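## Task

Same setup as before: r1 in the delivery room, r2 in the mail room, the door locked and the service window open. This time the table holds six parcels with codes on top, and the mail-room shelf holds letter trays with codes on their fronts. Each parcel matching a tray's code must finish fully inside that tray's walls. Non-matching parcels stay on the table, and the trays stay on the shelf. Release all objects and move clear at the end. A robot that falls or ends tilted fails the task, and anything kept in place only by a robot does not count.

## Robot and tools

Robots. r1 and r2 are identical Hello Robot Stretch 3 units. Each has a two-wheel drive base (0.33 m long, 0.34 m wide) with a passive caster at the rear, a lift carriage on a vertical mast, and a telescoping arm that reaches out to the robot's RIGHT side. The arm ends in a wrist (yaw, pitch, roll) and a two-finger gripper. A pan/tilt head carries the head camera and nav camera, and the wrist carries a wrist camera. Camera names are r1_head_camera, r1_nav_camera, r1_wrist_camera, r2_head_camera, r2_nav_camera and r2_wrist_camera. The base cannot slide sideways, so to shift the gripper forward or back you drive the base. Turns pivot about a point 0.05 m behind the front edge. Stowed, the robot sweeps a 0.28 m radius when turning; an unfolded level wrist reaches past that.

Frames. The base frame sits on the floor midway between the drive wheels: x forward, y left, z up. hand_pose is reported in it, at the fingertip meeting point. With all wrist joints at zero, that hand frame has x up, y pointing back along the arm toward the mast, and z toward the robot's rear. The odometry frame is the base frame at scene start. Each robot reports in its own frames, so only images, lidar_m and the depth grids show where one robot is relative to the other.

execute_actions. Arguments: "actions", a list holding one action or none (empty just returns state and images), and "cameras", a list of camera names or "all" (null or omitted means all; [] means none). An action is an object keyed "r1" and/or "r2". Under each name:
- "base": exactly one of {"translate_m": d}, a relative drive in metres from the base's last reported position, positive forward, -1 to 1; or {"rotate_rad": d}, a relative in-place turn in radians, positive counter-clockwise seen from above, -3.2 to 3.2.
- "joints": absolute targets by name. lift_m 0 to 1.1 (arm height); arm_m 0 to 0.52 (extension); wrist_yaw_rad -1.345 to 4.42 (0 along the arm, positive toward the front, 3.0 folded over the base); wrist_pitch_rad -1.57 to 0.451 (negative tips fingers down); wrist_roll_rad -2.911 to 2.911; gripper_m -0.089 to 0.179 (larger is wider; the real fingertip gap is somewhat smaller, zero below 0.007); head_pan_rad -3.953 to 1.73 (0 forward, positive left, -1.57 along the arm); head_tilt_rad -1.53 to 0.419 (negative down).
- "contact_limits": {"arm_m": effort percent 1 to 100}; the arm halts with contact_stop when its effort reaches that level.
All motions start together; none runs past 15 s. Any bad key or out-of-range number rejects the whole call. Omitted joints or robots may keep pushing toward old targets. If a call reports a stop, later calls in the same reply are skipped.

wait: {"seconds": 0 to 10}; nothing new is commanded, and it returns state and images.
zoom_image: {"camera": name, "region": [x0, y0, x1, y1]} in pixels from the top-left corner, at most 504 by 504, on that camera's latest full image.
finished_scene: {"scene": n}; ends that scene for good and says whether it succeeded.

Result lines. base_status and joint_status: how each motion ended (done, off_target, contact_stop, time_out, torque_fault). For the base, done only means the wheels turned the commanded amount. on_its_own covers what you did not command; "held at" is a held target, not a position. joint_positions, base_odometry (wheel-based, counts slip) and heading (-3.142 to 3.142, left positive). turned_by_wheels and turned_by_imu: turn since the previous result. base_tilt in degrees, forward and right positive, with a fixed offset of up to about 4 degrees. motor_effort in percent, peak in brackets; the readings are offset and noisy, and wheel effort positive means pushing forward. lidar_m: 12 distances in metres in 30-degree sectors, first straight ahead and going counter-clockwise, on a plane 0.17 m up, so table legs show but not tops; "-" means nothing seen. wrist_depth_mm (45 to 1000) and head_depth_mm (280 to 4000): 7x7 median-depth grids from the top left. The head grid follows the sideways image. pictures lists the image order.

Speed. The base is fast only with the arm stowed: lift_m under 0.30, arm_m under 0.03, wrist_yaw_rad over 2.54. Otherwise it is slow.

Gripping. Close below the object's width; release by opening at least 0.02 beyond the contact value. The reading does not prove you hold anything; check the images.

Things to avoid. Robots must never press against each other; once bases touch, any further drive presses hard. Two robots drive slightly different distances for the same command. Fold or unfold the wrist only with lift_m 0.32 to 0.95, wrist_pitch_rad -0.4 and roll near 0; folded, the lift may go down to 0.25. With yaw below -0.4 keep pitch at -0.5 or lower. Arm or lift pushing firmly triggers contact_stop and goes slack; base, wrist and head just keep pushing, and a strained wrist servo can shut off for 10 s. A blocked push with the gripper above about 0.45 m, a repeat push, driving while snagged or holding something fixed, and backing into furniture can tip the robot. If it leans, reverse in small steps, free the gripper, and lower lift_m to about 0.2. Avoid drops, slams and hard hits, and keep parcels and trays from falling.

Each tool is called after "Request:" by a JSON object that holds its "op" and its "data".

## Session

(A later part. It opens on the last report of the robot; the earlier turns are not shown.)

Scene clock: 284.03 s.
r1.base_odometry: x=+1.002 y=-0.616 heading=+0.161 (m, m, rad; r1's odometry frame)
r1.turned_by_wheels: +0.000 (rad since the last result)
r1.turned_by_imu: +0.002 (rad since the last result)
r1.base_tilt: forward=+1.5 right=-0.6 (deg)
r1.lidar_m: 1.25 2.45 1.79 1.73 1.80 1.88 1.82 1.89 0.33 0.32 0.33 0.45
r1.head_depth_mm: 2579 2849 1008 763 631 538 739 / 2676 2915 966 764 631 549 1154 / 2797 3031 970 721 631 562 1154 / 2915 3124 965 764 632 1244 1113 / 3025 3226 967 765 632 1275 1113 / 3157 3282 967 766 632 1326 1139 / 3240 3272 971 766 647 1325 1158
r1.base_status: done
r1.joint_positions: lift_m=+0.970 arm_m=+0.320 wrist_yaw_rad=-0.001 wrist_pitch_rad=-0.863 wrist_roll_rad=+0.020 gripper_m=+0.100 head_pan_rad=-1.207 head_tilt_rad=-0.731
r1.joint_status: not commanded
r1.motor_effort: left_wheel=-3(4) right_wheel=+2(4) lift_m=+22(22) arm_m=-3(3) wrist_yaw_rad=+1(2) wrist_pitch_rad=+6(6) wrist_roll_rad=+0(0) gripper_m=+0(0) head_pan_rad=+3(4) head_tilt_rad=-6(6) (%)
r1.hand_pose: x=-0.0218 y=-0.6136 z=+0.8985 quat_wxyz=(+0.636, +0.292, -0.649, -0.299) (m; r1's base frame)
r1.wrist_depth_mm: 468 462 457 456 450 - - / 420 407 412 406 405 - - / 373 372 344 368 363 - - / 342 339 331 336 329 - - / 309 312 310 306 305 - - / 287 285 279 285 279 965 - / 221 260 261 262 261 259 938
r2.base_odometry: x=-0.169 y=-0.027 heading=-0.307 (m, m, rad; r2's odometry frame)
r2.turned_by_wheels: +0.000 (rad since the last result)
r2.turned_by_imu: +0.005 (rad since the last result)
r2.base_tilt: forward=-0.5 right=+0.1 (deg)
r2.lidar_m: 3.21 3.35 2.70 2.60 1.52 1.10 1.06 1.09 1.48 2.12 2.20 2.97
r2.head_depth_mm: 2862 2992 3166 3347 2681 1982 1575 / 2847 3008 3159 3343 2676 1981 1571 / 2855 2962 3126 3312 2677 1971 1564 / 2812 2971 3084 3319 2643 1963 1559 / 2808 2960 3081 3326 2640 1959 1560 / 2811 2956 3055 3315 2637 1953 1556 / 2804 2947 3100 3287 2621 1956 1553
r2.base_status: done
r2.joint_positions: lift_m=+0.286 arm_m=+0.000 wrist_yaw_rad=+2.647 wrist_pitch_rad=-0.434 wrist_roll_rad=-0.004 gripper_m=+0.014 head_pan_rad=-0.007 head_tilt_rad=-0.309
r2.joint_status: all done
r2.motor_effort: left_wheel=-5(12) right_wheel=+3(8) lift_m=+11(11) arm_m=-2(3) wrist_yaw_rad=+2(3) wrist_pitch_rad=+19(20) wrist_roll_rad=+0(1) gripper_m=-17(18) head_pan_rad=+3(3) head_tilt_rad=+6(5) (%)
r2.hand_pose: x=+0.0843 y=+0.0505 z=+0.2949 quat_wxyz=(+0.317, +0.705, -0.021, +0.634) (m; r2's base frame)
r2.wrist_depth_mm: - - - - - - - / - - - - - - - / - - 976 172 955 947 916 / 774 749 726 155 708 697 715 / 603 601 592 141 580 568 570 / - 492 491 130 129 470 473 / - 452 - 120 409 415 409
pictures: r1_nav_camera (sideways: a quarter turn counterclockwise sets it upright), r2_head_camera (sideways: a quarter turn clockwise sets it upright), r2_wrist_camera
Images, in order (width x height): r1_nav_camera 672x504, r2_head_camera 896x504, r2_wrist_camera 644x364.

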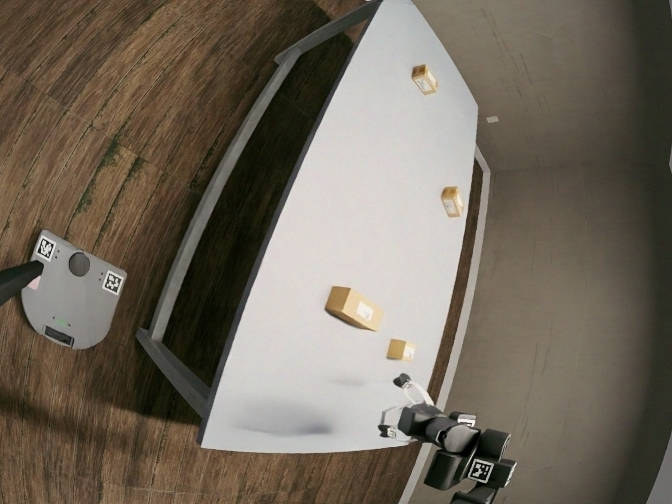

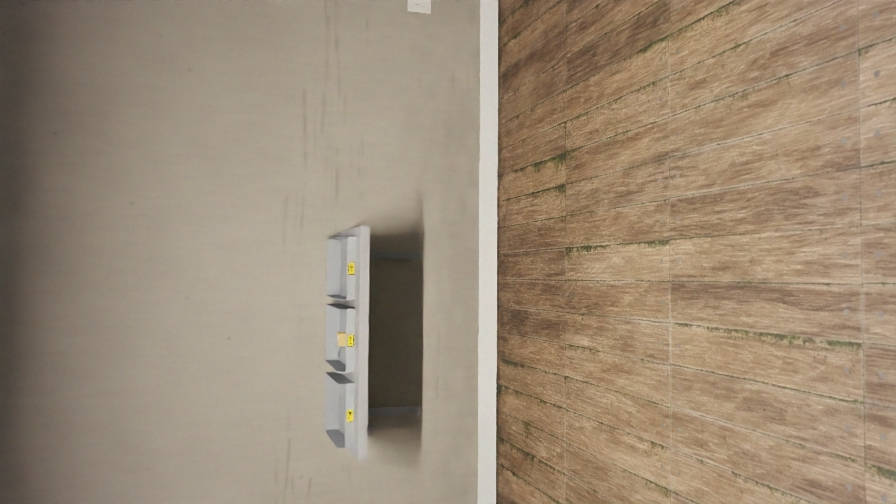

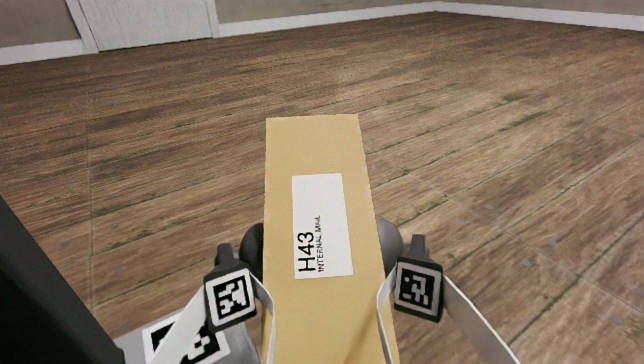

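Request:
{"op": "execute_actions", "data": {"actions": [{"r1": {"base": {"translate_m": 0.42}}, "r2": {"base": {"translate_m": 1.0}}}], "cameras": []}}

Request:
{"op": "execute_actions", "data": {"actions": [{"r1": {"base": {"translate_m": 0.42}, "joints": {"arm_m": 0.22, "lift_m": 0.95}}, "r2": {"base": {"translate_m": 1.0}}}], "cameras": ["r1_wrist_camera", "r2_head_camera"]}}

Scene clock: 292.40 s.
r1.base_odometry: x=+1.417 y=-0.549 heading=+0.161 (m, m, rad; r1's odometry frame)
r1.turned_by_wheels: +0.000 (rad since the last result)
r1.turned_by_imu: +0.003 (rad since the last result)
r1.base_tilt: forward=+1.5 right=-0.6 (deg)
r1.lidar_m: 2.08 2.17 1.79 1.72 1.79 2.32 2.24 0.45 0.33 0.32 0.33 0.45
r1.head_depth_mm: 2580 2840 1003 764 632 538 1137 / 2700 2975 966 764 632 549 1155 / 2813 3034 933 764 632 563 1161 / 2896 3116 968 763 631 1252 1114 / 3021 3237 971 765 631 1298 1117 / 3168 3262 966 764 633 1321 1132 / 2806 2884 968 762 665 1327 1153
r1.base_status: done
r1.joint_positions: lift_m=+0.970 arm_m=+0.320 wrist_yaw_rad=-0.001 wrist_pitch_rad=-0.863 wrist_roll_rad=+0.020 gripper_m=+0.100 head_pan_rad=-1.207 head_tilt_rad=-0.731
r1.joint_status: not commanded
r1.motor_effort: left_wheel=-3(3) right_wheel=+2(4) lift_m=+21(22) arm_m=-2(3) wrist_yaw_rad=+1(2) wrist_pitch_rad=+6(6) wrist_roll_rad=+0(0) gripper_m=+0(0) head_pan_rad=+3(3) head_tilt_rad=-6(5) (%)
r1.hand_pose: x=-0.0218 y=-0.6136 z=+0.8985 quat_wxyz=(+0.636, +0.292, -0.649, -0.299) (m; r1's base frame)
r1.wrist_depth_mm: 473 468 462 458 461 448 449 / 415 358 413 400 402 395 398 / 374 374 370 365 358 364 309 / 341 335 337 336 331 330 323 / 311 307 312 304 306 302 301 / 288 285 279 283 279 282 280 / 265 263 263 261 260 260 254
r2.base_odometry: x=+0.785 y=-0.330 heading=-0.307 (m, m, rad; r2's odometry frame)
r2.turned_by_wheels: +0.000 (rad since the last result)
r2.turned_by_imu: +0.011 (rad since the last result)
r2.base_tilt: forward=-0.5 right=+0.0 (deg)
r2.lidar_m: 2.25 2.33 2.74 2.62 2.72 2.13 2.06 2.13 2.20 2.11 2.19 2.34
r2.head_depth_mm: 1956 2061 2169 2307 2440 1979 1578 / 1965 2065 2169 2305 2419 1985 1563 / 1968 2048 2171 2299 2426 1971 1567 / 1951 2058 2163 2194 2416 1975 1558 / 1949 2046 2167 2201 2390 1962 1554 / 1949 2054 2159 2201 2407 1967 1558 / 1936 2041 2155 2278 2400 1950 1556
r2.base_status: done
r2.joint_positions: lift_m=+0.286 arm_m=+0.000 wrist_yaw_rad=+2.647 wrist_pitch_rad=-0.434 wrist_roll_rad=-0.004 gripper_m=+0.014 head_pan_rad=-0.007 head_tilt_rad=-0.309
r2.joint_status: not commanded
r2.motor_effort: left_wheel=-5(11) right_wheel=+3(8) lift_m=+11(11) arm_m=-2(2) wrist_yaw_rad=+2(2) wrist_pitch_rad=+19(19) wrist_roll_rad=+0(0) gripper_m=-18(18) head_pan_rad=+3(3) head_tilt_rad=+5(5) (%)
r2.hand_pose: x=+0.0843 y=+0.0505 z=+0.2949 quat_wxyz=(+0.317, +0.705, -0.021, +0.634) (m; r2's base frame)
r2.wrist_depth_mm: - - - - - - - / - - - - - - - / - - 978 171 966 935 912 / 765 770 731 154 710 707 700 / 600 597 597 140 592 564 565 / - 499 488 129 130 477 478 / - 450 - 120 407 415 410
pictures: none
No camera images: the call's "cameras" was empty. Leave "cameras" out to get every camera's image.

Scene clock: 297.57 s.
r1.base_odometry: x=+1.831 y=-0.481 heading=+0.161 (m, m, rad; r1's odometry frame)
r1.turned_by_wheels: +0.000 (rad since the last result)
r1.turned_by_imu: +0.002 (rad since the last result)
r1.base_tilt: forward=+1.4 right=-0.6 (deg)
r1.lidar_m: 1.66 1.73 1.79 1.72 1.80 2.47 2.66 0.45 0.33 0.32 0.33 0.46
r1.head_depth_mm: 2566 2837 965 733 632 537 1132 / 2677 2946 969 712 632 550 1152 / 2791 3069 968 764 632 574 1157 / 2910 3095 968 764 633 1243 1116 / 2962 3171 967 764 632 1300 1110 / 2616 2844 2397 765 632 1299 1133 / 2258 2399 2385 762 663 1251 1159
r1.base_status: done
r1.joint_positions: lift_m=+0.950 arm_m=+0.220 wrist_yaw_rad=-0.001 wrist_pitch_rad=-0.862 wrist_roll_rad=+0.020 gripper_m=+0.100 head_pan_rad=-1.207 head_tilt_rad=-0.731
r1.joint_status: all done
r1.motor_effort: left_wheel=-3(4) right_wheel=+2(5) lift_m=+21(23) arm_m=-2(3) wrist_yaw_rad=+1(2) wrist_pitch_rad=+6(6) wrist_roll_rad=+0(0) gripper_m=+0(1) head_pan_rad=+4(3) head_tilt_rad=-6(6) (%)
r1.hand_pose: x=-0.0217 y=-0.5136 z=+0.8786 quat_wxyz=(+0.636, +0.292, -0.648, -0.299) (m; r1's base frame)
r1.wrist_depth_mm: 435 435 436 430 420 402 416 / 392 382 384 379 374 371 369 / 348 346 344 342 344 338 336 / 318 315 302 310 309 307 305 / 290 277 284 287 284 280 281 / 268 266 262 266 262 263 260 / 249 248 246 244 246 243 243
r2.base_odometry: x=+1.738 y=-0.632 heading=-0.307 (m, m, rad; r2's odometry frame)
r2.turned_by_wheels: +0.000 (rad since the last result)
r2.turned_by_imu: +0.011 (rad since the last result)
r2.base_tilt: forward=-0.6 right=+0.0 (deg)
r2.lidar_m: 1.26 1.31 1.80 2.63 2.74 3.13 3.03 2.98 2.19 2.12 1.77 1.30
r2.head_depth_mm: 1072 1128 1197 1265 1339 1435 1507 / 1074 1130 1191 1265 1343 1438 1504 / 1072 1127 1193 1257 1111 1438 1503 / 1072 1128 1190 1259 1114 1426 1504 / 1071 1124 1188 1255 1103 1427 1498 / 1069 1123 1192 1255 1103 1429 1501 / 1069 1125 1186 1261 1046 1432 1492
r2.base_status: done
r2.joint_positions: lift_m=+0.286 arm_m=+0.000 wrist_yaw_rad=+2.647 wrist_pitch_rad=-0.434 wrist_roll_rad=-0.004 gripper_m=+0.014 head_pan_rad=-0.007 head_tilt_rad=-0.309
r2.joint_status: not commanded
r2.motor_effort: left_wheel=-4(11) right_wheel=+3(8) lift_m=+11(11) arm_m=-2(2) wrist_yaw_rad=+2(2) wrist_pitch_rad=+19(19) wrist_roll_rad=+0(0) gripper_m=-18(17) head_pan_rad=+2(3) head_tilt_rad=+5(5) (%)
r2.hand_pose: x=+0.0843 y=+0.0505 z=+0.2949 quat_wxyz=(+0.317, +0.705, -0.020, +0.634) (m; r2's base frame)
r2.wrist_depth_mm: - - - - - - 906 / - - - - - - 939 / - - 978 171 952 934 906 / 747 750 727 154 716 720 702 / 607 608 587 141 580 565 562 / - 497 479 130 130 478 478 / - 451 - 120 407 413 410
pictures: r1_wrist_camera, r2_head_camera (sideways: a quarter turn clockwise sets it upright)
Images, in order (width x height): r1_wrist_camera 644x364, r2_head_camera 896x504.

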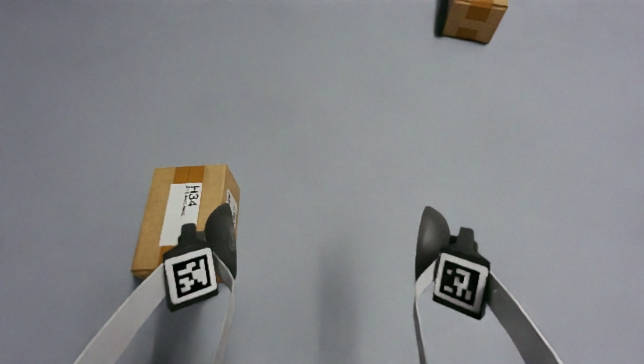

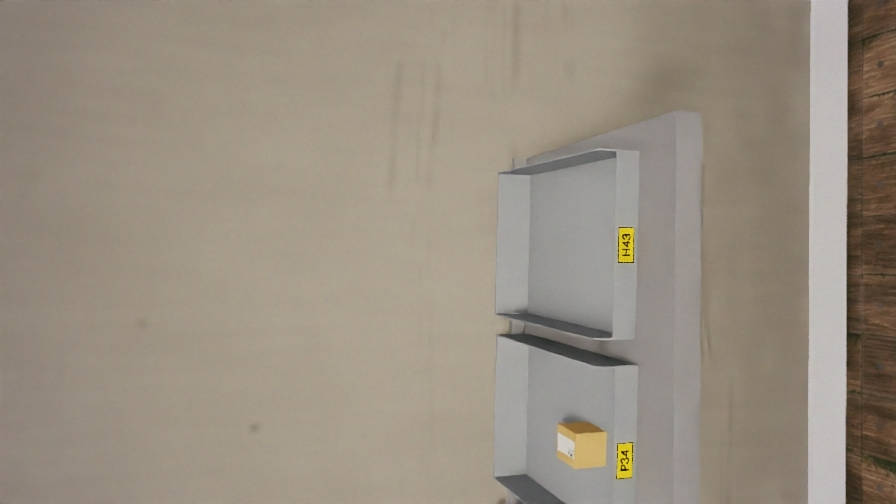

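Request:
{"op": "execute_actions", "data": {"actions": [{"r1": {"base": {"translate_m": 0.097}, "joints": {"arm_m": 0.26}}, "r2": {"base": {"translate_m": 0.20}, "joints": {"lift_m": 0.48}}}], "cameras": ["r1_wrist_camera"]}}

Scene clock: 302.13 s.
r1.base_odometry: x=+1.927 y=-0.466 heading=+0.161 (m, m, rad; r1's odometry frame)
r1.turned_by_wheels: +0.000 (rad since the last result)
r1.turned_by_imu: +0.001 (rad since the last result)
r1.base_tilt: forward=+1.5 right=-0.6 (deg)
r1.lidar_m: 1.57 1.63 1.78 1.72 1.79 2.47 2.77 0.45 0.33 0.32 0.33 0.45
r1.head_depth_mm: 2587 2852 984 673 630 539 1132 / 2707 2938 969 766 632 550 1159 / 2803 3056 965 765 631 574 1152 / 2900 3082 968 764 630 1249 1109 / 2886 3054 2389 764 632 1272 1112 / 2438 2687 2394 791 631 917 1133 / 2105 2272 2289 1883 667 1329 1157
r1.base_status: done
r1.joint_positions: lift_m=+0.950 arm_m=+0.260 wrist_yaw_rad=-0.001 wrist_pitch_rad=-0.862 wrist_roll_rad=+0.020 gripper_m=+0.100 head_pan_rad=-1.207 head_tilt_rad=-0.731
r1.joint_status: all done
r1.motor_effort: left_wheel=-2(3) right_wheel=+2(5) lift_m=+22(23) arm_m=+1(3) wrist_yaw_rad=+1(1) wrist_pitch_rad=+6(6) wrist_roll_rad=+0(0) gripper_m=+1(0) head_pan_rad=+3(3) head_tilt_rad=-6(6) (%)
r1.hand_pose: x=-0.0217 y=-0.5531 z=+0.8786 quat_wxyz=(+0.636, +0.292, -0.648, -0.299) (m; r1's base frame)
r1.wrist_depth_mm: 444 431 429 422 422 412 367 / 387 388 379 380 376 372 368 / 350 348 345 341 340 337 337 / 318 318 310 311 308 305 305 / 290 286 282 237 286 283 279 / 268 267 261 216 262 262 260 / 249 246 244 237 244 242 242
r2.base_odometry: x=+1.928 y=-0.693 heading=-0.307 (m, m, rad; r2's odometry frame)
r2.turned_by_wheels: +0.000 (rad since the last result)
r2.turned_by_imu: +0.002 (rad since the last result)
r2.base_tilt: forward=-0.6 right=+0.0 (deg)
r2.lidar_m: 1.06 1.10 1.51 2.63 2.74 3.34 3.24 2.99 2.19 2.12 1.49 1.09
r2.head_depth_mm: 898 945 999 1057 1121 1197 1289 / 896 941 996 1056 1113 863 723 / 895 942 994 1055 1073 824 721 / 894 941 994 1050 1069 822 719 / 894 938 991 1052 1060 819 717 / 893 939 991 1050 1067 796 717 / 892 939 990 1049 1069 813 1272
r2.base_status: done
r2.joint_positions: lift_m=+0.479 arm_m=+0.000 wrist_yaw_rad=+2.647 wrist_pitch_rad=-0.433 wrist_roll_rad=-0.004 gripper_m=+0.014 head_pan_rad=-0.007 head_tilt_rad=-0.308
r2.joint_status: all done
r2.motor_effort: left_wheel=-5(17) right_wheel=+2(9) lift_m=+43(45) arm_m=-2(3) wrist_yaw_rad=+1(2) wrist_pitch_rad=+19(19) wrist_roll_rad=+0(1) gripper_m=-17(18) head_pan_rad=+2(2) head_tilt_rad=+4(5) (%)
r2.hand_pose: x=+0.0843 y=+0.0506 z=+0.4885 quat_wxyz=(+0.317, +0.705, -0.021, +0.634) (m; r2's base frame)
r2.wrist_depth_mm: - - - - - 936 759 / - - - - - - 799 / - - - 172 - - 839 / - - - 154 - - 856 / 905 870 880 141 844 845 817 / - 737 716 130 129 704 692 / - 643 601 120 595 617 596
pictures: r1_wrist_camera
Images, in order (width x height): r1_wrist_camera 644x364.

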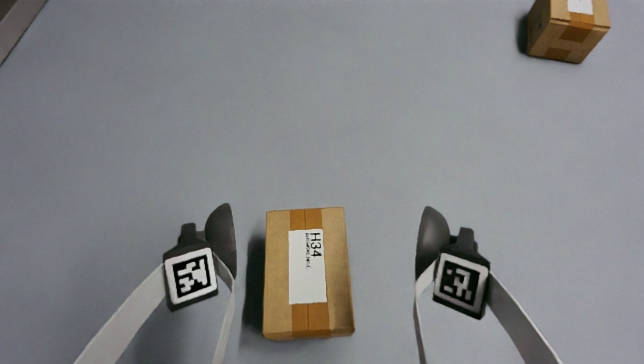

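Request:
{"op": "execute_actions", "data": {"actions": [{"r1": {"base": {"translate_m": 0.013}, "joints": {"arm_m": 0.266, "gripper_m": 0.125, "lift_m": 0.862}}, "r2": {"base": {"translate_m": 0.23}, "joints": {"lift_m": 0.72}}}], "cameras": ["r1_wrist_camera"]}}

Scene clock: 307.90 s.
r1.base_odometry: x=+1.940 y=-0.464 heading=+0.161 (m, m, rad; r1's odometry frame)
r1.turned_by_wheels: +0.000 (rad since the last result)
r1.turned_by_imu: +0.001 (rad since the last result)
r1.base_tilt: forward=+1.5 right=-0.7 (deg)
r1.lidar_m: 1.55 1.61 1.78 1.72 1.79 2.47 2.77 0.45 0.33 0.32 0.33 0.45
r1.head_depth_mm: 2579 2832 966 788 633 539 1135 / 2691 2964 964 765 633 549 1151 / 2813 3055 963 764 632 575 1157 / 2905 3115 965 764 630 1249 1114 / 2917 3045 2397 762 631 1269 1121 / 2434 2639 2397 1825 632 901 1152 / 2085 2247 2297 1882 1447 1324 1162
r1.base_status: done
r1.joint_positions: lift_m=+0.862 arm_m=+0.266 wrist_yaw_rad=-0.001 wrist_pitch_rad=-0.862 wrist_roll_rad=+0.020 gripper_m=+0.125 head_pan_rad=-1.207 head_tilt_rad=-0.731
r1.joint_status: all done
r1.motor_effort: left_wheel=-2(5) right_wheel=+2(6) lift_m=+21(22) arm_m=+1(1) wrist_yaw_rad=+1(1) wrist_pitch_rad=+6(6) wrist_roll_rad=+0(0) gripper_m=+0(88) head_pan_rad=+3(2) head_tilt_rad=-5(6) (%)
r1.hand_pose: x=-0.0217 y=-0.5591 z=+0.7906 quat_wxyz=(+0.636, +0.292, -0.648, -0.299) (m; r1's base frame)
r1.wrist_depth_mm: 294 296 291 287 285 282 281 / 262 261 259 258 254 254 251 / 236 234 231 232 229 229 225 / 214 212 212 153 208 208 207 / 196 199 191 140 189 193 191 / 181 182 175 130 174 - 175 / 171 166 164 124 163 164 164
r2.base_odometry: x=+2.148 y=-0.762 heading=-0.308 (m, m, rad; r2's odometry frame)
r2.turned_by_wheels: +0.000 (rad since the last result)
r2.turned_by_imu: +0.003 (rad since the last result)
r2.base_tilt: forward=-0.5 right=+0.0 (deg)
r2.lidar_m: 0.83 0.86 1.19 2.63 2.74 3.56 3.46 2.97 2.20 2.12 1.16 0.86
r2.head_depth_mm: 691 728 768 815 867 926 971 / 690 728 768 814 865 822 654 / 691 728 768 815 867 823 654 / 690 728 768 814 855 821 653 / 690 726 765 811 857 815 651 / 689 726 768 811 864 816 625 / 689 726 766 810 854 816 647
r2.base_status: done
r2.joint_positions: lift_m=+0.719 arm_m=+0.000 wrist_yaw_rad=+2.647 wrist_pitch_rad=-0.433 wrist_roll_rad=-0.004 gripper_m=+0.014 head_pan_rad=-0.007 head_tilt_rad=-0.308
r2.joint_status: all done
r2.motor_effort: left_wheel=-5(8) right_wheel=+3(6) lift_m=+43(44) arm_m=-2(3) wrist_yaw_rad=+2(2) wrist_pitch_rad=+19(19) wrist_roll_rad=+0(0) gripper_m=-17(18) head_pan_rad=+3(3) head_tilt_rad=+6(5) (%)
r2.hand_pose: x=+0.0843 y=+0.0506 z=+0.7285 quat_wxyz=(+0.317, +0.705, -0.021, +0.634) (m; r2's base frame)
r2.wrist_depth_mm: - - - 661 484 399 342 / - - - - 939 341 288 / - - - 172 - 805 591 / - - - 154 - 864 672 / - - - 141 - 919 704 / - - - 130 130 934 735 / - 905 839 120 823 832 767
pictures: r1_wrist_camera
Images, in order (width x height): r1_wrist_camera 644x364.

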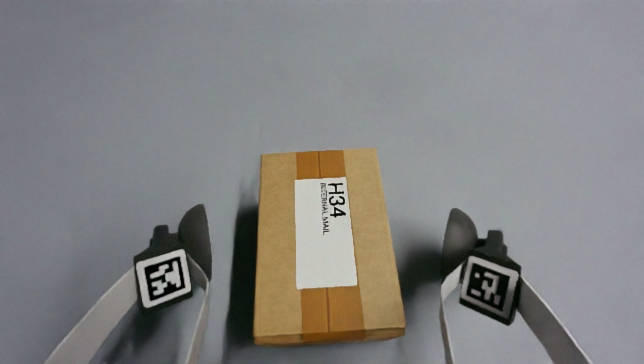

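Request:
{"op": "execute_actions", "data": {"actions": [{"r1": {"joints": {"gripper_m": 0.02}}, "r2": {"base": {"rotate_rad": 1.56}, "joints": {"lift_m": 0.955, "wrist_yaw_rad": 0.0, "wrist_pitch_rad": -0.85, "arm_m": 0.06, "head_pan_rad": -1.57, "head_tilt_rad": -0.7}}}], "cameras": ["r1_wrist_camera", "r2_wrist_camera"]}}

Scene clock: 312.67 s.
r1.base_odometry: x=+1.940 y=-0.464 heading=+0.161 (m, m, rad; r1's odometry frame)
r1.turned_by_wheels: +0.000 (rad since the last result)
r1.turned_by_imu: +0.001 (rad since the last result)
r1.base_tilt: forward=+1.5 right=-0.6 (deg)
r1.lidar_m: 1.56 1.61 1.78 1.73 1.79 2.47 2.77 0.45 0.33 0.32 0.33 0.45
r1.head_depth_mm: 2547 2871 965 787 630 538 1138 / 2676 2956 966 766 632 551 1154 / 2798 3000 967 762 632 574 1157 / 2897 3142 967 765 633 1246 1108 / 2897 3052 2379 765 630 1271 1118 / 2426 2627 2381 1815 631 904 1150 / 2082 2251 2288 1876 1438 1327 1155
r1.base_status: not commanded
r1.joint_positions: lift_m=+0.862 arm_m=+0.266 wrist_yaw_rad=-0.001 wrist_pitch_rad=-0.862 wrist_roll_rad=+0.020 gripper_m=+0.021 head_pan_rad=-1.207 head_tilt_rad=-0.731
r1.joint_status: all done
r1.motor_effort: left_wheel=-2(2) right_wheel=+2(2) lift_m=+21(21) arm_m=+1(1) wrist_yaw_rad=+2(1) wrist_pitch_rad=+6(6) wrist_roll_rad=+0(0) gripper_m=-22(100) head_pan_rad=+3(3) head_tilt_rad=-6(6) (%)
r1.hand_pose: x=-0.0217 y=-0.5592 z=+0.7906 quat_wxyz=(+0.636, +0.292, -0.649, -0.299) (m; r1's base frame)
r1.wrist_depth_mm: 294 293 290 290 287 286 283 / 263 262 260 255 255 253 251 / 235 237 233 231 228 228 226 / 214 214 212 152 208 209 207 / 196 195 193 139 165 189 190 / 181 180 133 129 131 177 176 / 168 167 164 123 162 164 164
r2.base_odometry: x=+2.148 y=-0.762 heading=+1.252 (m, m, rad; r2's odometry frame)
r2.turned_by_wheels: +1.560 (rad since the last result)
r2.turned_by_imu: +1.587 (rad since the last result)
r2.base_tilt: forward=-0.6 right=+0.0 (deg)
r2.lidar_m: 2.63 2.73 3.60 3.45 3.00 2.20 2.12 1.17 0.86 0.83 0.86 1.18
r2.head_depth_mm: 699 780 862 - - - 1211 / 700 783 869 - - 1308 1208 / 701 783 882 - - - 1211 / 702 783 873 848 650 1309 1207 / 701 784 872 805 649 1303 1204 / 703 785 871 781 643 1301 1204 / 704 786 872 803 645 1300 1203
r2.base_status: done
r2.joint_positions: lift_m=+0.954 arm_m=+0.060 wrist_yaw_rad=+0.004 wrist_pitch_rad=-0.863 wrist_roll_rad=-0.004 gripper_m=+0.014 head_pan_rad=-1.563 head_tilt_rad=-0.691
r2.joint_status: all done
r2.motor_effort: left_wheel=-4(12) right_wheel=+3(5) lift_m=+43(44) arm_m=+2(5) wrist_yaw_rad=-4(4) wrist_pitch_rad=+7(18) wrist_roll_rad=+0(0) gripper_m=-17(17) head_pan_rad=-2(33) head_tilt_rad=-6(36) (%)
r2.hand_pose: x=-0.0211 y=-0.3530 z=+0.8825 quat_wxyz=(+0.644, +0.298, -0.640, -0.294) (m; r2's base frame)
r2.wrist_depth_mm: 452 462 423 459 455 586 589 / 409 391 377 400 388 714 697 / 335 343 351 171 344 858 876 / 323 310 316 154 309 - - / 295 296 296 140 289 301 - / 278 279 278 129 130 - - / 931 940 921 120 918 917 920
pictures: r1_wrist_camera, r2_wrist_camera
Images, in order (width x height): r1_wrist_camera 644x364, r2_wrist_camera 644x364.

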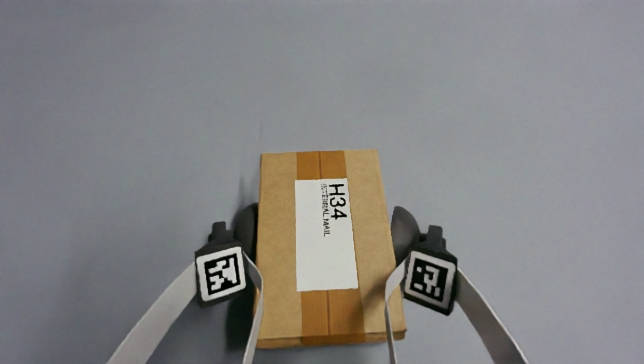

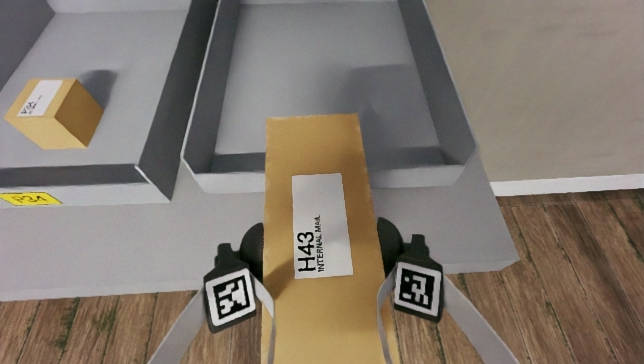

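Request:
{"op": "execute_actions", "data": {"actions": [{"r1": {"base": {"translate_m": -0.2}, "joints": {"lift_m": 1.05}}, "r2": {"joints": {"arm_m": 0.30, "lift_m": 0.92}}}], "cameras": []}}

Request:
{"op": "execute_actions", "data": {"actions": [{"r1": {"base": {"translate_m": -0.08}}, "r2": {"joints": {"lift_m": 0.869}}}], "cameras": ["r2_wrist_camera", "r2_head_camera"]}}

Scene clock: 318.53 s.
r1.base_odometry: x=+1.742 y=-0.496 heading=+0.161 (m, m, rad; r1's odometry frame)
r1.turned_by_wheels: +0.000 (rad since the last result)
r1.turned_by_imu: +0.001 (rad since the last result)
r1.base_tilt: forward=+1.5 right=-0.6 (deg)
r1.lidar_m: 1.75 1.83 1.79 1.72 1.79 2.48 2.57 0.45 0.33 0.32 0.33 0.46
r1.head_depth_mm: 2599 2867 966 765 631 538 1132 / 2702 2938 968 762 632 550 1152 / 2785 3037 966 762 629 575 1154 / 2921 3075 967 766 631 1246 1112 / 3018 3252 966 764 632 1298 1119 / 2749 2935 968 765 632 1323 1151 / 2379 2554 2386 763 664 1097 1151
r1.base_status: done
r1.joint_positions: lift_m=+1.050 arm_m=+0.266 wrist_yaw_rad=-0.001 wrist_pitch_rad=-0.865 wrist_roll_rad=+0.020 gripper_m=+0.021 head_pan_rad=-1.207 head_tilt_rad=-0.731
r1.joint_status: all done
r1.motor_effort: left_wheel=-2(8) right_wheel=+2(3) lift_m=+28(27) arm_m=+1(2) wrist_yaw_rad=+1(1) wrist_pitch_rad=+8(8) wrist_roll_rad=+0(0) gripper_m=-22(22) head_pan_rad=+3(3) head_tilt_rad=-6(5) (%)
r1.hand_pose: x=-0.0217 y=-0.5585 z=+0.9779 quat_wxyz=(+0.636, +0.293, -0.648, -0.300) (m; r1's base frame)
r1.wrist_depth_mm: 601 580 590 582 565 580 575 / 527 530 520 515 498 508 506 / 472 475 465 475 459 459 450 / 431 427 426 149 420 420 412 / 397 395 383 139 259 379 383 / 363 366 133 130 132 352 354 / 342 338 331 124 325 333 329
r2.base_odometry: x=+2.148 y=-0.762 heading=+1.252 (m, m, rad; r2's odometry frame)
r2.turned_by_wheels: +0.000 (rad since the last result)
r2.turned_by_imu: +0.000 (rad since the last result)
r2.base_tilt: forward=-0.6 right=+0.0 (deg)
r2.lidar_m: 2.63 2.74 3.59 3.46 2.98 2.20 2.12 1.17 0.86 0.83 0.86 1.18
r2.head_depth_mm: 701 768 - 1041 726 1310 1213 / 702 757 - 809 641 610 1208 / 702 756 - 783 645 1306 1210 / 700 769 871 738 646 1300 1210 / 702 784 873 807 636 1304 1206 / 702 782 871 779 641 1296 1201 / 703 783 871 801 645 1298 1203
r2.base_status: not commanded
r2.joint_positions: lift_m=+0.921 arm_m=+0.300 wrist_yaw_rad=+0.002 wrist_pitch_rad=-0.864 wrist_roll_rad=-0.004 gripper_m=+0.014 head_pan_rad=-1.563 head_tilt_rad=-0.691
r2.joint_status: all done
r2.motor_effort: left_wheel=-5(4) right_wheel=+3(3) lift_m=+11(39) arm_m=+3(3) wrist_yaw_rad=-2(4) wrist_pitch_rad=+8(8) wrist_roll_rad=+0(1) gripper_m=-18(18) head_pan_rad=-2(2) head_tilt_rad=-6(6) (%)
r2.hand_pose: x=-0.0213 y=-0.5927 z=+0.8489 quat_wxyz=(+0.644, +0.298, -0.640, -0.295) (m; r2's base frame)
r2.wrist_depth_mm: 289 298 293 299 297 317 327 / 300 293 308 323 327 365 389 / 312 269 300 172 312 294 475 / 282 230 275 154 278 253 639 / 254 214 254 141 254 237 900 / 227 208 230 130 130 224 949 / 175 191 212 119 212 211 187
pictures: none
No camera images: the call's "cameras" was empty. Leave "cameras" out to get every camera's image.

Scene clock: 320.47 s.
r1.base_odometry: x=+1.663 y=-0.508 heading=+0.161 (m, m, rad; r1's odometry frame)
r1.turned_by_wheels: +0.000 (rad since the last result)
r1.turned_by_imu: +0.000 (rad since the last result)
r1.base_tilt: forward=+1.5 right=-0.5 (deg)
r1.lidar_m: 1.83 1.91 1.78 1.72 1.80 2.47 2.49 0.45 0.33 0.32 0.33 0.46
r1.head_depth_mm: 2597 2887 966 765 630 538 1136 / 2683 2925 964 763 632 550 1153 / 2775 3073 967 765 633 562 1156 / 2903 3122 968 762 631 1246 1110 / 3013 3247 967 765 633 1296 1112 / 2884 2999 967 763 632 1324 1134 / 2468 2646 964 764 666 1243 1154
r1.base_status: done
r1.joint_positions: lift_m=+1.050 arm_m=+0.266 wrist_yaw_rad=-0.001 wrist_pitch_rad=-0.865 wrist_roll_rad=+0.020 gripper_m=+0.021 head_pan_rad=-1.207 head_tilt_rad=-0.731
r1.joint_status: not commanded
r1.motor_effort: left_wheel=-2(8) right_wheel=+2(2) lift_m=+27(27) arm_m=+1(1) wrist_yaw_rad=+1(1) wrist_pitch_rad=+7(7) wrist_roll_rad=+0(0) gripper_m=-22(23) head_pan_rad=+3(2) head_tilt_rad=-6(5) (%)
r1.hand_pose: x=-0.0217 y=-0.5585 z=+0.9779 quat_wxyz=(+0.636, +0.293, -0.648, -0.300) (m; r1's base frame)
r1.wrist_depth_mm: 589 587 577 582 577 571 567 / 521 520 525 490 509 513 508 / 472 468 473 459 463 456 452 / 436 427 426 149 418 421 422 / 393 394 385 139 260 382 379 / 366 359 133 130 131 358 356 / 333 338 329 125 328 329 331
r2.base_odometry: x=+2.148 y=-0.762 heading=+1.252 (m, m, rad; r2's odometry frame)
r2.turned_by_wheels: +0.000 (rad since the last result)
r2.turned_by_imu: +0.000 (rad since the last result)
r2.base_tilt: forward=-0.6 right=+0.0 (deg)
r2.lidar_m: 2.63 2.74 3.59 3.46 2.99 2.20 2.12 1.17 0.86 0.83 0.86 1.18
r2.head_depth_mm: 702 782 868 - - 1307 1214 / 701 781 - 742 640 611 1208 / 700 783 - 741 644 1304 1213 / 701 784 870 807 648 1307 1207 / 701 783 871 804 637 1301 1205 / 702 786 872 780 641 1303 1205 / 703 784 874 802 643 1300 1202
r2.base_status: not commanded
r2.joint_positions: lift_m=+0.870 arm_m=+0.300 wrist_yaw_rad=+0.002 wrist_pitch_rad=-0.865 wrist_roll_rad=-0.004 gripper_m=+0.014 head_pan_rad=-1.563 head_tilt_rad=-0.691
r2.joint_status: all done
r2.motor_effort: left_wheel=-4(4) right_wheel=+3(3) lift_m=+11(12) arm_m=+3(2) wrist_yaw_rad=-2(2) wrist_pitch_rad=+8(8) wrist_roll_rad=+0(1) gripper_m=-17(17) head_pan_rad=-2(3) head_tilt_rad=-5(6) (%)
r2.hand_pose: x=-0.0213 y=-0.5927 z=+0.7979 quat_wxyz=(+0.644, +0.298, -0.640, -0.295) (m; r2's base frame)
r2.wrist_depth_mm: 256 236 270 273 277 263 323 / 272 218 276 275 273 230 379 / 181 200 245 171 244 231 435 / 171 183 221 154 220 215 173 / 161 182 199 141 200 199 158 / 133 178 182 130 130 182 160 / 131 166 167 120 166 167 160
pictures: r2_head_camera (sideways: a quarter turn clockwise sets it upright), r2_wrist_camera
Images, in order (width x height): r2_head_camera 896x504, r2_wrist_camera 644x364.

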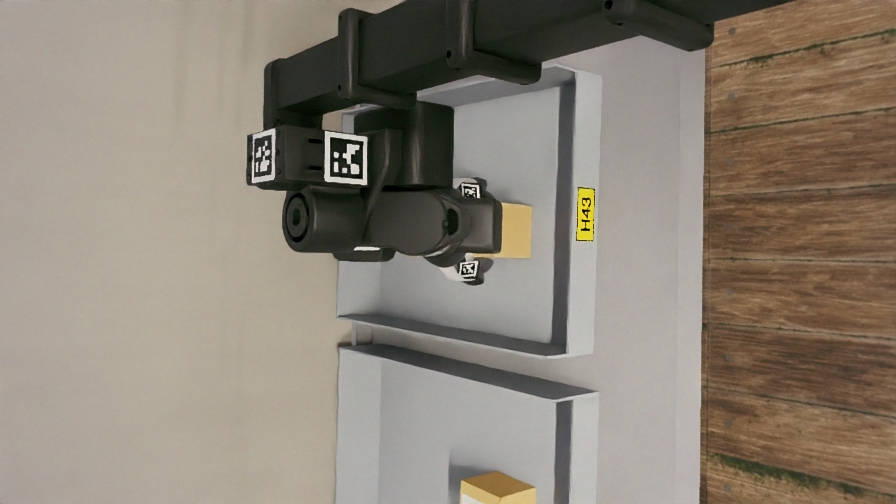

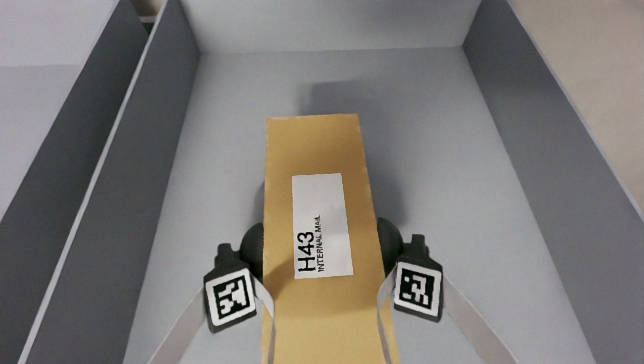

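Request:
{"op": "execute_actions", "data": {"actions": [{"r1": {"base": {"translate_m": -0.1}}, "r2": {"joints": {"lift_m": 0.866, "gripper_m": 0.10}}}], "cameras": []}}

Request:
{"op": "execute_actions", "data": {"actions": [{"r1": {"base": {"translate_m": -0.1}}, "r2": {"joints": {"lift_m": 0.94}}}], "cameras": ["r2_wrist_camera"]}}

Request:
{"op": "execute_actions", "data": {"actions": [{"r1": {"base": {"translate_m": -0.27}, "joints": {"arm_m": 0.40, "wrist_yaw_rad": -0.75}}, "r2": {"base": {"rotate_rad": 1.543}, "joints": {"arm_m": 0.0, "wrist_pitch_rad": -0.4, "lift_m": 0.90, "head_pan_rad": 0.0, "head_tilt_rad": -0.2}}}], "cameras": []}}

Request:
{"op": "execute_actions", "data": {"actions": [{"r1": {"base": {"translate_m": -0.6}}, "r2": {"base": {"translate_m": 0.6}, "joints": {"wrist_yaw_rad": 2.65, "lift_m": 0.285}}}], "cameras": ["r2_head_camera", "r1_wrist_camera"]}}

Scene clock: 324.57 s.
r1.base_odometry: x=+1.565 y=-0.524 heading=+0.161 (m, m, rad; r1's odometry frame)
r1.turned_by_wheels: +0.000 (rad since the last result)
r1.turned_by_imu: +0.001 (rad since the last result)
r1.base_tilt: forward=+1.5 right=-0.6 (deg)
r1.lidar_m: 1.93 2.02 1.79 1.72 1.80 2.47 2.39 0.45 0.33 0.32 0.33 0.46
r1.head_depth_mm: 2593 2843 898 765 630 539 1131 / 2688 2958 964 764 632 551 1152 / 2817 3035 967 764 631 563 1163 / 2880 3155 965 764 629 1242 1113 / 3037 3237 966 763 632 1291 1115 / 3045 3117 966 761 631 1326 1136 / 2627 2803 965 761 664 1317 1157
r1.base_status: done
r1.joint_positions: lift_m=+1.050 arm_m=+0.266 wrist_yaw_rad=-0.001 wrist_pitch_rad=-0.865 wrist_roll_rad=+0.020 gripper_m=+0.021 head_pan_rad=-1.207 head_tilt_rad=-0.731
r1.joint_status: not commanded
r1.motor_effort: left_wheel=-2(8) right_wheel=+2(3) lift_m=+27(27) arm_m=+1(1) wrist_yaw_rad=+1(2) wrist_pitch_rad=+7(7) wrist_roll_rad=+0(0) gripper_m=-22(22) head_pan_rad=+4(2) head_tilt_rad=-6(6) (%)
r1.hand_pose: x=-0.0217 y=-0.5585 z=+0.9779 quat_wxyz=(+0.636, +0.293, -0.648, -0.300) (m; r1's base frame)
r1.wrist_depth_mm: 592 583 591 583 582 570 574 / 528 525 511 496 507 509 500 / 479 467 467 466 461 462 449 / 425 433 427 150 417 420 415 / 394 391 384 139 262 385 382 / 363 368 133 129 132 355 353 / 337 339 332 124 325 330 328
r2.base_odometry: x=+2.148 y=-0.762 heading=+1.252 (m, m, rad; r2's odometry frame)
r2.turned_by_wheels: +0.000 (rad since the last result)
r2.turned_by_imu: +0.000 (rad since the last result)
r2.base_tilt: forward=-0.6 right=+0.1 (deg)
r2.lidar_m: 2.63 2.73 3.60 3.46 2.98 2.20 2.12 1.17 0.86 0.83 0.86 1.18
r2.head_depth_mm: 700 783 868 - - 1307 1212 / 700 781 - 743 640 610 1212 / 701 781 - - 645 1305 1211 / 702 785 862 829 647 1304 1211 / 700 782 870 805 636 1303 1205 / 703 784 871 781 642 1299 1204 / 704 784 874 802 644 1298 1204
r2.base_status: not commanded
r2.joint_positions: lift_m=+0.867 arm_m=+0.300 wrist_yaw_rad=+0.002 wrist_pitch_rad=-0.865 wrist_roll_rad=-0.004 gripper_m=+0.100 head_pan_rad=-1.563 head_tilt_rad=-0.691
r2.joint_status: all done
r2.motor_effort: left_wheel=-5(5) right_wheel=+2(3) lift_m=+11(12) arm_m=+2(3) wrist_yaw_rad=-2(2) wrist_pitch_rad=+8(8) wrist_roll_rad=+1(0) gripper_m=+1(81) head_pan_rad=-2(2) head_tilt_rad=-5(5) (%)
r2.hand_pose: x=-0.0213 y=-0.5927 z=+0.7949 quat_wxyz=(+0.644, +0.298, -0.640, -0.295) (m; r2's base frame)
r2.wrist_depth_mm: 255 235 272 274 276 263 323 / 266 217 271 272 271 230 377 / 181 199 242 173 240 231 442 / 170 183 218 156 216 212 164 / 150 181 198 142 200 197 158 / 132 168 177 131 175 179 159 / 131 161 164 120 164 166 161
pictures: none
No camera images: the call's "cameras" was empty. Leave "cameras" out to get every camera's image.

Scene clock: 326.53 s.
r1.base_odometry: x=+1.466 y=-0.540 heading=+0.160 (m, m, rad; r1's odometry frame)
r1.turned_by_wheels: +0.000 (rad since the last result)
r1.turned_by_imu: +0.000 (rad since the last result)
r1.base_tilt: forward=+1.5 right=-0.5 (deg)
r1.lidar_m: 2.03 2.11 1.78 1.73 1.80 2.38 2.29 0.45 0.33 0.32 0.33 0.45
r1.head_depth_mm: 2585 2837 966 763 632 539 1134 / 2678 2946 928 762 630 549 1151 / 2798 3044 965 765 631 563 1158 / 2925 3123 966 764 631 1246 1114 / 2992 3243 967 764 631 1295 1113 / 3080 3204 969 765 631 1327 1135 / 2770 2821 968 766 667 1329 1152
r1.base_status: done
r1.joint_positions: lift_m=+1.050 arm_m=+0.266 wrist_yaw_rad=-0.001 wrist_pitch_rad=-0.865 wrist_roll_rad=+0.020 gripper_m=+0.021 head_pan_rad=-1.207 head_tilt_rad=-0.731
r1.joint_status: not commanded
r1.motor_effort: left_wheel=-2(8) right_wheel=+2(4) lift_m=+27(27) arm_m=+1(1) wrist_yaw_rad=+1(2) wrist_pitch_rad=+7(7) wrist_roll_rad=+0(0) gripper_m=-22(22) head_pan_rad=+2(3) head_tilt_rad=-6(6) (%)
r1.hand_pose: x=-0.0217 y=-0.5585 z=+0.9779 quat_wxyz=(+0.636, +0.293, -0.648, -0.300) (m; r1's base frame)
r1.wrist_depth_mm: 593 587 586 569 577 568 559 / 532 521 498 521 519 506 502 / 470 472 464 474 464 457 409 / 434 428 427 150 421 420 410 / 396 395 382 139 259 380 384 / 364 364 133 129 132 355 316 / 339 339 330 124 327 329 313
r2.base_odometry: x=+2.148 y=-0.762 heading=+1.252 (m, m, rad; r2's odometry frame)
r2.turned_by_wheels: +0.000 (rad since the last result)
r2.turned_by_imu: +0.000 (rad since the last result)
r2.base_tilt: forward=-0.6 right=+0.1 (deg)
r2.lidar_m: 2.63 2.72 3.59 3.47 2.98 2.20 2.12 1.17 0.86 0.83 0.86 1.18
r2.head_depth_mm: 700 756 - 1039 1111 1311 1212 / 700 - 897 809 643 611 1210 / 701 - - 784 644 1303 1210 / 702 771 871 727 647 1304 1206 / 701 784 871 805 635 1304 1207 / 703 785 872 780 642 1298 1204 / 701 784 873 803 643 1298 1203
r2.base_status: not commanded
r2.joint_positions: lift_m=+0.939 arm_m=+0.300 wrist_yaw_rad=+0.002 wrist_pitch_rad=-0.865 wrist_roll_rad=-0.004 gripper_m=+0.100 head_pan_rad=-1.563 head_tilt_rad=-0.691
r2.joint_status: all done
r2.motor_effort: left_wheel=-5(4) right_wheel=+3(3) lift_m=+42(45) arm_m=+2(2) wrist_yaw_rad=-3(3) wrist_pitch_rad=+9(8) wrist_roll_rad=+0(0) gripper_m=+1(1) head_pan_rad=-2(2) head_tilt_rad=-5(6) (%)
r2.hand_pose: x=-0.0213 y=-0.5927 z=+0.8674 quat_wxyz=(+0.644, +0.298, -0.640, -0.295) (m; r2's base frame)
r2.wrist_depth_mm: 289 296 304 310 310 316 326 / 318 316 330 323 321 369 391 / 335 319 332 335 332 431 487 / 303 267 297 300 300 290 631 / 277 232 275 224 279 255 901 / 254 211 249 202 247 222 975 / 228 207 232 186 229 228 898
pictures: r2_wrist_camera
Images, in order (width x height): r2_wrist_camera 644x364.

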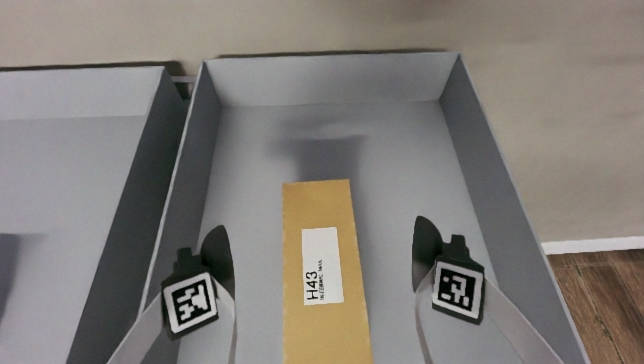

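Scene clock: 330.20 s.
r1.base_odometry: x=+1.199 y=-0.583 heading=+0.160 (m, m, rad; r1's odometry frame)
r1.turned_by_wheels: +0.000 (rad since the last result)
r1.turned_by_imu: +0.001 (rad since the last result)
r1.base_tilt: forward=+1.5 right=-0.6 (deg)
r1.lidar_m: 2.31 2.40 1.80 1.73 1.79 2.10 2.02 0.45 0.33 0.32 0.33 0.45
r1.head_depth_mm: 2591 2852 965 764 607 539 1132 / 2684 2947 961 764 632 550 1146 / 2782 3025 967 763 631 562 1153 / 2920 3067 966 765 630 1242 1113 / 3010 3247 968 765 633 1271 1112 / 3125 3260 965 762 632 1319 1134 / 3110 3219 967 762 665 1326 1155
r1.base_status: done
r1.joint_positions: lift_m=+1.050 arm_m=+0.400 wrist_yaw_rad=-0.748 wrist_pitch_rad=-0.865 wrist_roll_rad=+0.020 gripper_m=+0.021 head_pan_rad=-1.207 head_tilt_rad=-0.731
r1.joint_status: all done
r1.motor_effort: left_wheel=-2(7) right_wheel=+2(2) lift_m=+27(28) arm_m=+1(1) wrist_yaw_rad=-1(3) wrist_pitch_rad=+7(7) wrist_roll_rad=+0(0) gripper_m=-22(22) head_pan_rad=+4(4) head_tilt_rad=-6(6) (%)
r1.hand_pose: x=-0.1221 y=-0.6529 z=+0.9779 quat_wxyz=(+0.482, +0.036, -0.710, -0.511) (m; r1's base frame)
r1.wrist_depth_mm: - - - - - - - / - - 517 519 - - - / - 465 468 460 465 - - / 432 435 426 149 419 - - / 394 389 380 139 260 387 - / 368 363 133 129 132 356 352 / 336 338 332 124 326 329 331
r2.base_odometry: x=+2.148 y=-0.762 heading=+2.795 (m, m, rad; r2's odometry frame)
r2.turned_by_wheels: +1.543 (rad since the last result)
r2.turned_by_imu: +1.570 (rad since the last result)
r2.base_tilt: forward=-0.6 right=+0.0 (deg)
r2.lidar_m: 3.45 3.06 2.21 2.12 1.20 0.86 0.83 0.85 1.15 2.63 2.72 3.60
r2.head_depth_mm: 3134 3243 3380 3567 3302 2273 1749 / 3113 3244 3340 3523 3271 2289 1748 / 3119 3209 3300 3478 3298 2256 1738 / 3082 3210 - 3457 3274 2270 1736 / 3111 3205 3293 3467 3231 2258 1728 / 3071 3208 3291 3398 3240 2248 1730 / 3051 3144 3277 3398 3208 2238 1725
r2.base_status: done
r2.joint_positions: lift_m=+0.901 arm_m=+0.000 wrist_yaw_rad=+0.002 wrist_pitch_rad=-0.423 wrist_roll_rad=-0.004 gripper_m=+0.100 head_pan_rad=-0.007 head_tilt_rad=-0.211
r2.joint_status: all done
r2.motor_effort: left_wheel=-4(11) right_wheel=+3(8) lift_m=+10(37) arm_m=-3(3) wrist_yaw_rad=-3(2) wrist_pitch_rad=+13(17) wrist_roll_rad=+0(0) gripper_m=+0(1) head_pan_rad=+3(33) head_tilt_rad=+6(42) (%)
r2.hand_pose: x=-0.0211 y=-0.3690 z=+0.9123 quat_wxyz=(+0.693, +0.150, -0.689, -0.148) (m; r2's base frame)
r2.wrist_depth_mm: - - - - - - 807 / - - - - - - 835 / - - - - - - 517 / - - - - - - 442 / - - - - - - 388 / - - - - - - 862 / - - - - - - 862
pictures: none
No camera images: the call's "cameras" was empty. Leave "cameras" out to get every camera's image.

Scene clock: 337.17 s.
r1.base_odometry: x=+0.607 y=-0.679 heading=+0.160 (m, m, rad; r1's odometry frame)
r1.turned_by_wheels: +0.000 (rad since the last result)
r1.turned_by_imu: +0.001 (rad since the last result)
r1.base_tilt: forward=+1.4 right=-0.6 (deg)
r1.lidar_m: 1.25 2.45 1.80 1.73 1.80 1.47 1.42 1.47 2.03 0.98 0.39 0.45
r1.head_depth_mm: 2597 2832 2399 1886 1558 1318 1152 / 2655 2942 2384 1879 1549 1323 1151 / 2813 3023 1047 1707 1544 1328 1155 / 2904 3076 948 787 1514 1325 1151 / 2983 3283 968 764 647 842 1115 / 3123 3222 935 764 631 1298 1135 / 3306 3251 967 765 646 1334 1151
r1.base_status: done
r1.joint_positions: lift_m=+1.050 arm_m=+0.400 wrist_yaw_rad=-0.748 wrist_pitch_rad=-0.865 wrist_roll_rad=+0.020 gripper_m=+0.021 head_pan_rad=-1.207 head_tilt_rad=-0.731
r1.joint_status: not commanded
r1.motor_effort: left_wheel=-2(8) right_wheel=+2(2) lift_m=+27(28) arm_m=+1(1) wrist_yaw_rad=-1(1) wrist_pitch_rad=+7(7) wrist_roll_rad=+0(0) gripper_m=-22(22) head_pan_rad=+5(3) head_tilt_rad=-5(5) (%)
r1.hand_pose: x=-0.1221 y=-0.6529 z=+0.9779 quat_wxyz=(+0.482, +0.036, -0.710, -0.511) (m; r1's base frame)
r1.wrist_depth_mm: - - - - - - - / - - - - - - - / - - - - - - - / - - - 149 - - - / - - - 139 - - - / - - 133 129 132 - - / 578 990 - 124 992 - -
r2.base_odometry: x=+1.583 y=-0.559 heading=+2.795 (m, m, rad; r2's odometry frame)
r2.turned_by_wheels: +0.000 (rad since the last result)
r2.turned_by_imu: +0.007 (rad since the last result)
r2.base_tilt: forward=-0.5 right=+0.0 (deg)
r2.lidar_m: 2.88 2.98 2.22 2.13 2.05 1.48 1.42 1.48 1.99 2.62 2.71 3.00
r2.head_depth_mm: 2600 2689 2799 2887 2987 2291 1762 / 2578 2660 2764 2898 2947 2287 1748 / 2580 2668 2754 2884 2952 2259 1745 / 2551 2682 - 2862 2941 2269 1747 / 2540 2633 2741 2886 2929 2265 1740 / 2549 2646 2734 2845 2928 2257 1730 / 2558 2642 2725 2822 2916 2260 1727
r2.base_status: done
r2.joint_positions: lift_m=+0.286 arm_m=+0.000 wrist_yaw_rad=+2.647 wrist_pitch_rad=-0.422 wrist_roll_rad=-0.004 gripper_m=+0.100 head_pan_rad=-0.007 head_tilt_rad=-0.210
r2.joint_status: all done
r2.motor_effort: left_wheel=-4(17) right_wheel=+3(8) lift_m=+11(10) arm_m=-2(3) wrist_yaw_rad=+3(2) wrist_pitch_rad=+13(13) wrist_roll_rad=+1(0) gripper_m=+1(1) head_pan_rad=+3(2) head_tilt_rad=+6(7) (%)
r2.hand_pose: x=+0.0850 y=+0.0518 z=+0.2975 quat_wxyz=(+0.313, +0.705, -0.025, +0.636) (m; r2's base frame)
r2.wrist_depth_mm: - - - - - - - / - - - - - - - / - - - 978 984 945 939 / 786 767 748 736 751 713 703 / 611 614 619 595 602 593 570 / 527 504 507 492 479 485 477 / - - 433 429 420 414 417
pictures: r1_wrist_camera, r2_head_camera (sideways: a quarter turn clockwise sets it upright)
Images, in order (width x height): r1_wrist_camera 644x364, r2_head_camera 896x504.

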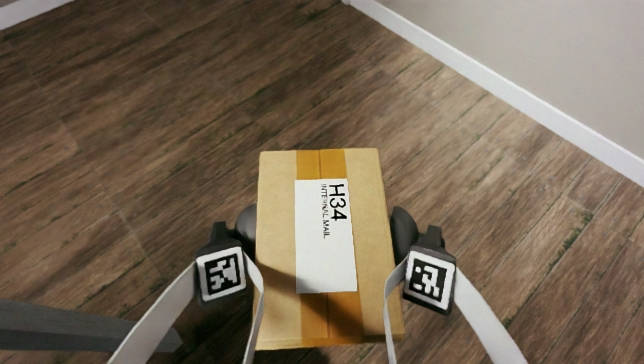

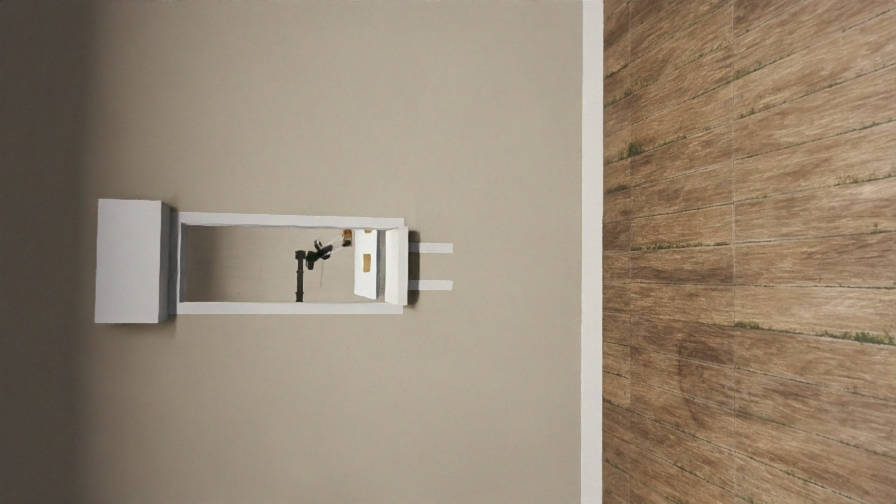

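Request:
{"op": "execute_actions", "data": {"actions": [{"r1": {"base": {"translate_m": -0.42}}, "r2": {"base": {"translate_m": 1.0}}}], "cameras": []}}

Request:
{"op": "execute_actions", "data": {"actions": [{"r1": {"base": {"translate_m": -0.37}}, "r2": {"base": {"translate_m": 0.85}}}], "cameras": []}}

Scene clock: 343.53 s.
r1.base_odometry: x=+0.192 y=-0.746 heading=+0.160 (m, m, rad; r1's odometry frame)
r1.turned_by_wheels: +0.000 (rad since the last result)
r1.turned_by_imu: +0.001 (rad since the last result)
r1.base_tilt: forward=+1.5 right=-0.6 (deg)
r1.lidar_m: 1.23 2.45 1.80 1.73 1.41 1.03 1.00 1.04 1.42 3.03 1.15 0.73
r1.head_depth_mm: 2586 2867 2404 1880 1558 1320 1162 / 2673 2985 2375 1878 1554 1327 1161 / 2775 3023 2380 1896 1560 1327 1158 / 2932 3123 2387 1880 1551 1325 1153 / 3001 3266 2377 1828 1551 1317 1155 / 3146 3230 1301 1824 1546 1331 1151 / 3269 3253 1043 1889 1551 1329 1156
r1.base_status: done
r1.joint_positions: lift_m=+1.050 arm_m=+0.400 wrist_yaw_rad=-0.748 wrist_pitch_rad=-0.865 wrist_roll_rad=+0.020 gripper_m=+0.021 head_pan_rad=-1.207 head_tilt_rad=-0.731
r1.joint_status: not commanded
r1.motor_effort: left_wheel=-2(8) right_wheel=+2(2) lift_m=+27(28) arm_m=+1(1) wrist_yaw_rad=+0(1) wrist_pitch_rad=+7(8) wrist_roll_rad=+0(0) gripper_m=-22(22) head_pan_rad=+3(3) head_tilt_rad=-6(5) (%)
r1.hand_pose: x=-0.1221 y=-0.6529 z=+0.9779 quat_wxyz=(+0.482, +0.036, -0.710, -0.511) (m; r1's base frame)
r1.wrist_depth_mm: - - - - - 895 730 / - - - - - 989 769 / - - - - - - 859 / - - - 149 - - 950 / - - - 139 - - - / - - 133 130 132 - - / - - - 125 - - -
r2.base_odometry: x=+0.643 y=-0.219 heading=+2.795 (m, m, rad; r2's odometry frame)
r2.turned_by_wheels: +0.000 (rad since the last result)
r2.turned_by_imu: +0.011 (rad since the last result)
r2.base_tilt: forward=-0.6 right=+0.0 (deg)
r2.lidar_m: 1.88 1.96 2.23 2.14 2.23 2.51 2.42 2.50 2.70 2.59 2.66 1.96
r2.head_depth_mm: 1678 1741 1809 1869 1953 2022 1761 / 1670 1733 1802 1871 1947 2026 1752 / 1485 1749 1813 1880 1943 2015 1743 / 1486 - - 1903 1942 2020 1748 / 1547 1746 1811 1871 1938 2013 1732 / 1651 1718 1788 1859 1925 2009 1737 / 1650 1718 1788 1847 1926 1989 1723
r2.base_status: done
r2.joint_positions: lift_m=+0.286 arm_m=+0.000 wrist_yaw_rad=+2.647 wrist_pitch_rad=-0.422 wrist_roll_rad=-0.004 gripper_m=+0.100 head_pan_rad=-0.007 head_tilt_rad=-0.210
r2.joint_status: not commanded
r2.motor_effort: left_wheel=-5(11) right_wheel=+3(8) lift_m=+10(11) arm_m=-2(3) wrist_yaw_rad=+2(2) wrist_pitch_rad=+13(12) wrist_roll_rad=+1(0) gripper_m=+0(1) head_pan_rad=+3(2) head_tilt_rad=+6(6) (%)
r2.hand_pose: x=+0.0850 y=+0.0518 z=+0.2975 quat_wxyz=(+0.313, +0.705, -0.025, +0.636) (m; r2's base frame)
r2.wrist_depth_mm: - - - - - - - / - - - - - - - / - - - - 992 951 918 / 755 747 769 735 722 734 718 / 614 606 613 593 608 583 562 / 532 508 499 491 483 484 481 / - - 440 421 426 415 413
pictures: none
No camera images: the call's "cameras" was empty. Leave "cameras" out to get every camera's image.

Scene clock: 348.20 s.
r1.base_odometry: x=-0.173 y=-0.805 heading=+0.160 (m, m, rad; r1's odometry frame)
r1.turned_by_wheels: +0.000 (rad since the last result)
r1.turned_by_imu: +0.001 (rad since the last result)
r1.base_tilt: forward=+1.5 right=-0.6 (deg)
r1.lidar_m: 1.22 2.46 1.80 1.74 0.89 0.65 0.63 0.65 0.89 2.41 3.17 1.08
r1.head_depth_mm: 2593 2845 2377 1883 1559 1320 1158 / 2659 2912 2387 1892 1556 1318 1154 / 2790 3030 2400 1881 1552 1322 1154 / 2909 3110 2365 1868 1548 1324 1157 / 2994 3231 2391 1886 1552 1315 1153 / 3147 3267 2403 1885 1564 1319 1155 / 3286 3214 2379 1765 1562 1324 1153
r1.base_status: done
r1.joint_positions: lift_m=+1.050 arm_m=+0.400 wrist_yaw_rad=-0.748 wrist_pitch_rad=-0.865 wrist_roll_rad=+0.020 gripper_m=+0.021 head_pan_rad=-1.207 head_tilt_rad=-0.731
r1.joint_status: not commanded
r1.motor_effort: left_wheel=-2(6) right_wheel=+2(3) lift_m=+27(28) arm_m=+1(1) wrist_yaw_rad=+0(0) wrist_pitch_rad=+7(7) wrist_roll_rad=+0(0) gripper_m=-21(22) head_pan_rad=+3(3) head_tilt_rad=-6(6) (%)
r1.hand_pose: x=-0.1221 y=-0.6529 z=+0.9779 quat_wxyz=(+0.482, +0.036, -0.710, -0.511) (m; r1's base frame)
r1.wrist_depth_mm: - - - 905 662 517 438 / - - - - 746 585 470 / - - - - 852 661 514 / - - - 150 976 731 571 / - - - 139 561 844 632 / - - 133 130 131 971 707 / - - - 124 - 984 824
r2.base_odometry: x=-0.157 y=+0.070 heading=+2.795 (m, m, rad; r2's odometry frame)
r2.turned_by_wheels: +0.000 (rad since the last result)
r2.turned_by_imu: +0.009 (rad since the last result)
r2.base_tilt: forward=-0.6 right=+0.0 (deg)
r2.lidar_m: 1.04 1.08 1.48 2.14 2.22 3.04 3.25 3.38 2.69 2.59 1.46 1.07
r2.head_depth_mm: 902 936 972 1008 1055 1100 1148 / 908 941 972 1009 1050 1094 1155 / 3279 - - 3789 1044 1098 1147 / 3318 - - 3255 1036 1095 1145 / 2923 - - - 1034 1091 1144 / 896 929 963 1003 1047 1091 1141 / 894 926 964 1001 1046 1089 1135
r2.base_status: done
r2.joint_positions: lift_m=+0.286 arm_m=+0.000 wrist_yaw_rad=+2.647 wrist_pitch_rad=-0.422 wrist_roll_rad=-0.004 gripper_m=+0.100 head_pan_rad=-0.007 head_tilt_rad=-0.210
r2.joint_status: not commanded
r2.motor_effort: left_wheel=-5(11) right_wheel=+2(9) lift_m=+11(11) arm_m=-2(3) wrist_yaw_rad=+2(2) wrist_pitch_rad=+13(13) wrist_roll_rad=+0(1) gripper_m=+0(0) head_pan_rad=+3(2) head_tilt_rad=+6(6) (%)
r2.hand_pose: x=+0.0850 y=+0.0518 z=+0.2975 quat_wxyz=(+0.313, +0.705, -0.025, +0.636) (m; r2's base frame)
r2.wrist_depth_mm: - - - - - 936 744 / - - - - - 972 797 / - - - - 957 950 805 / 778 765 751 752 733 714 702 / 623 609 617 591 616 587 579 / 530 507 504 498 473 486 477 / - - 431 428 422 420 414
pictures: none
No camera images: the call's "cameras" was empty. Leave "cameras" out to get every camera's image.


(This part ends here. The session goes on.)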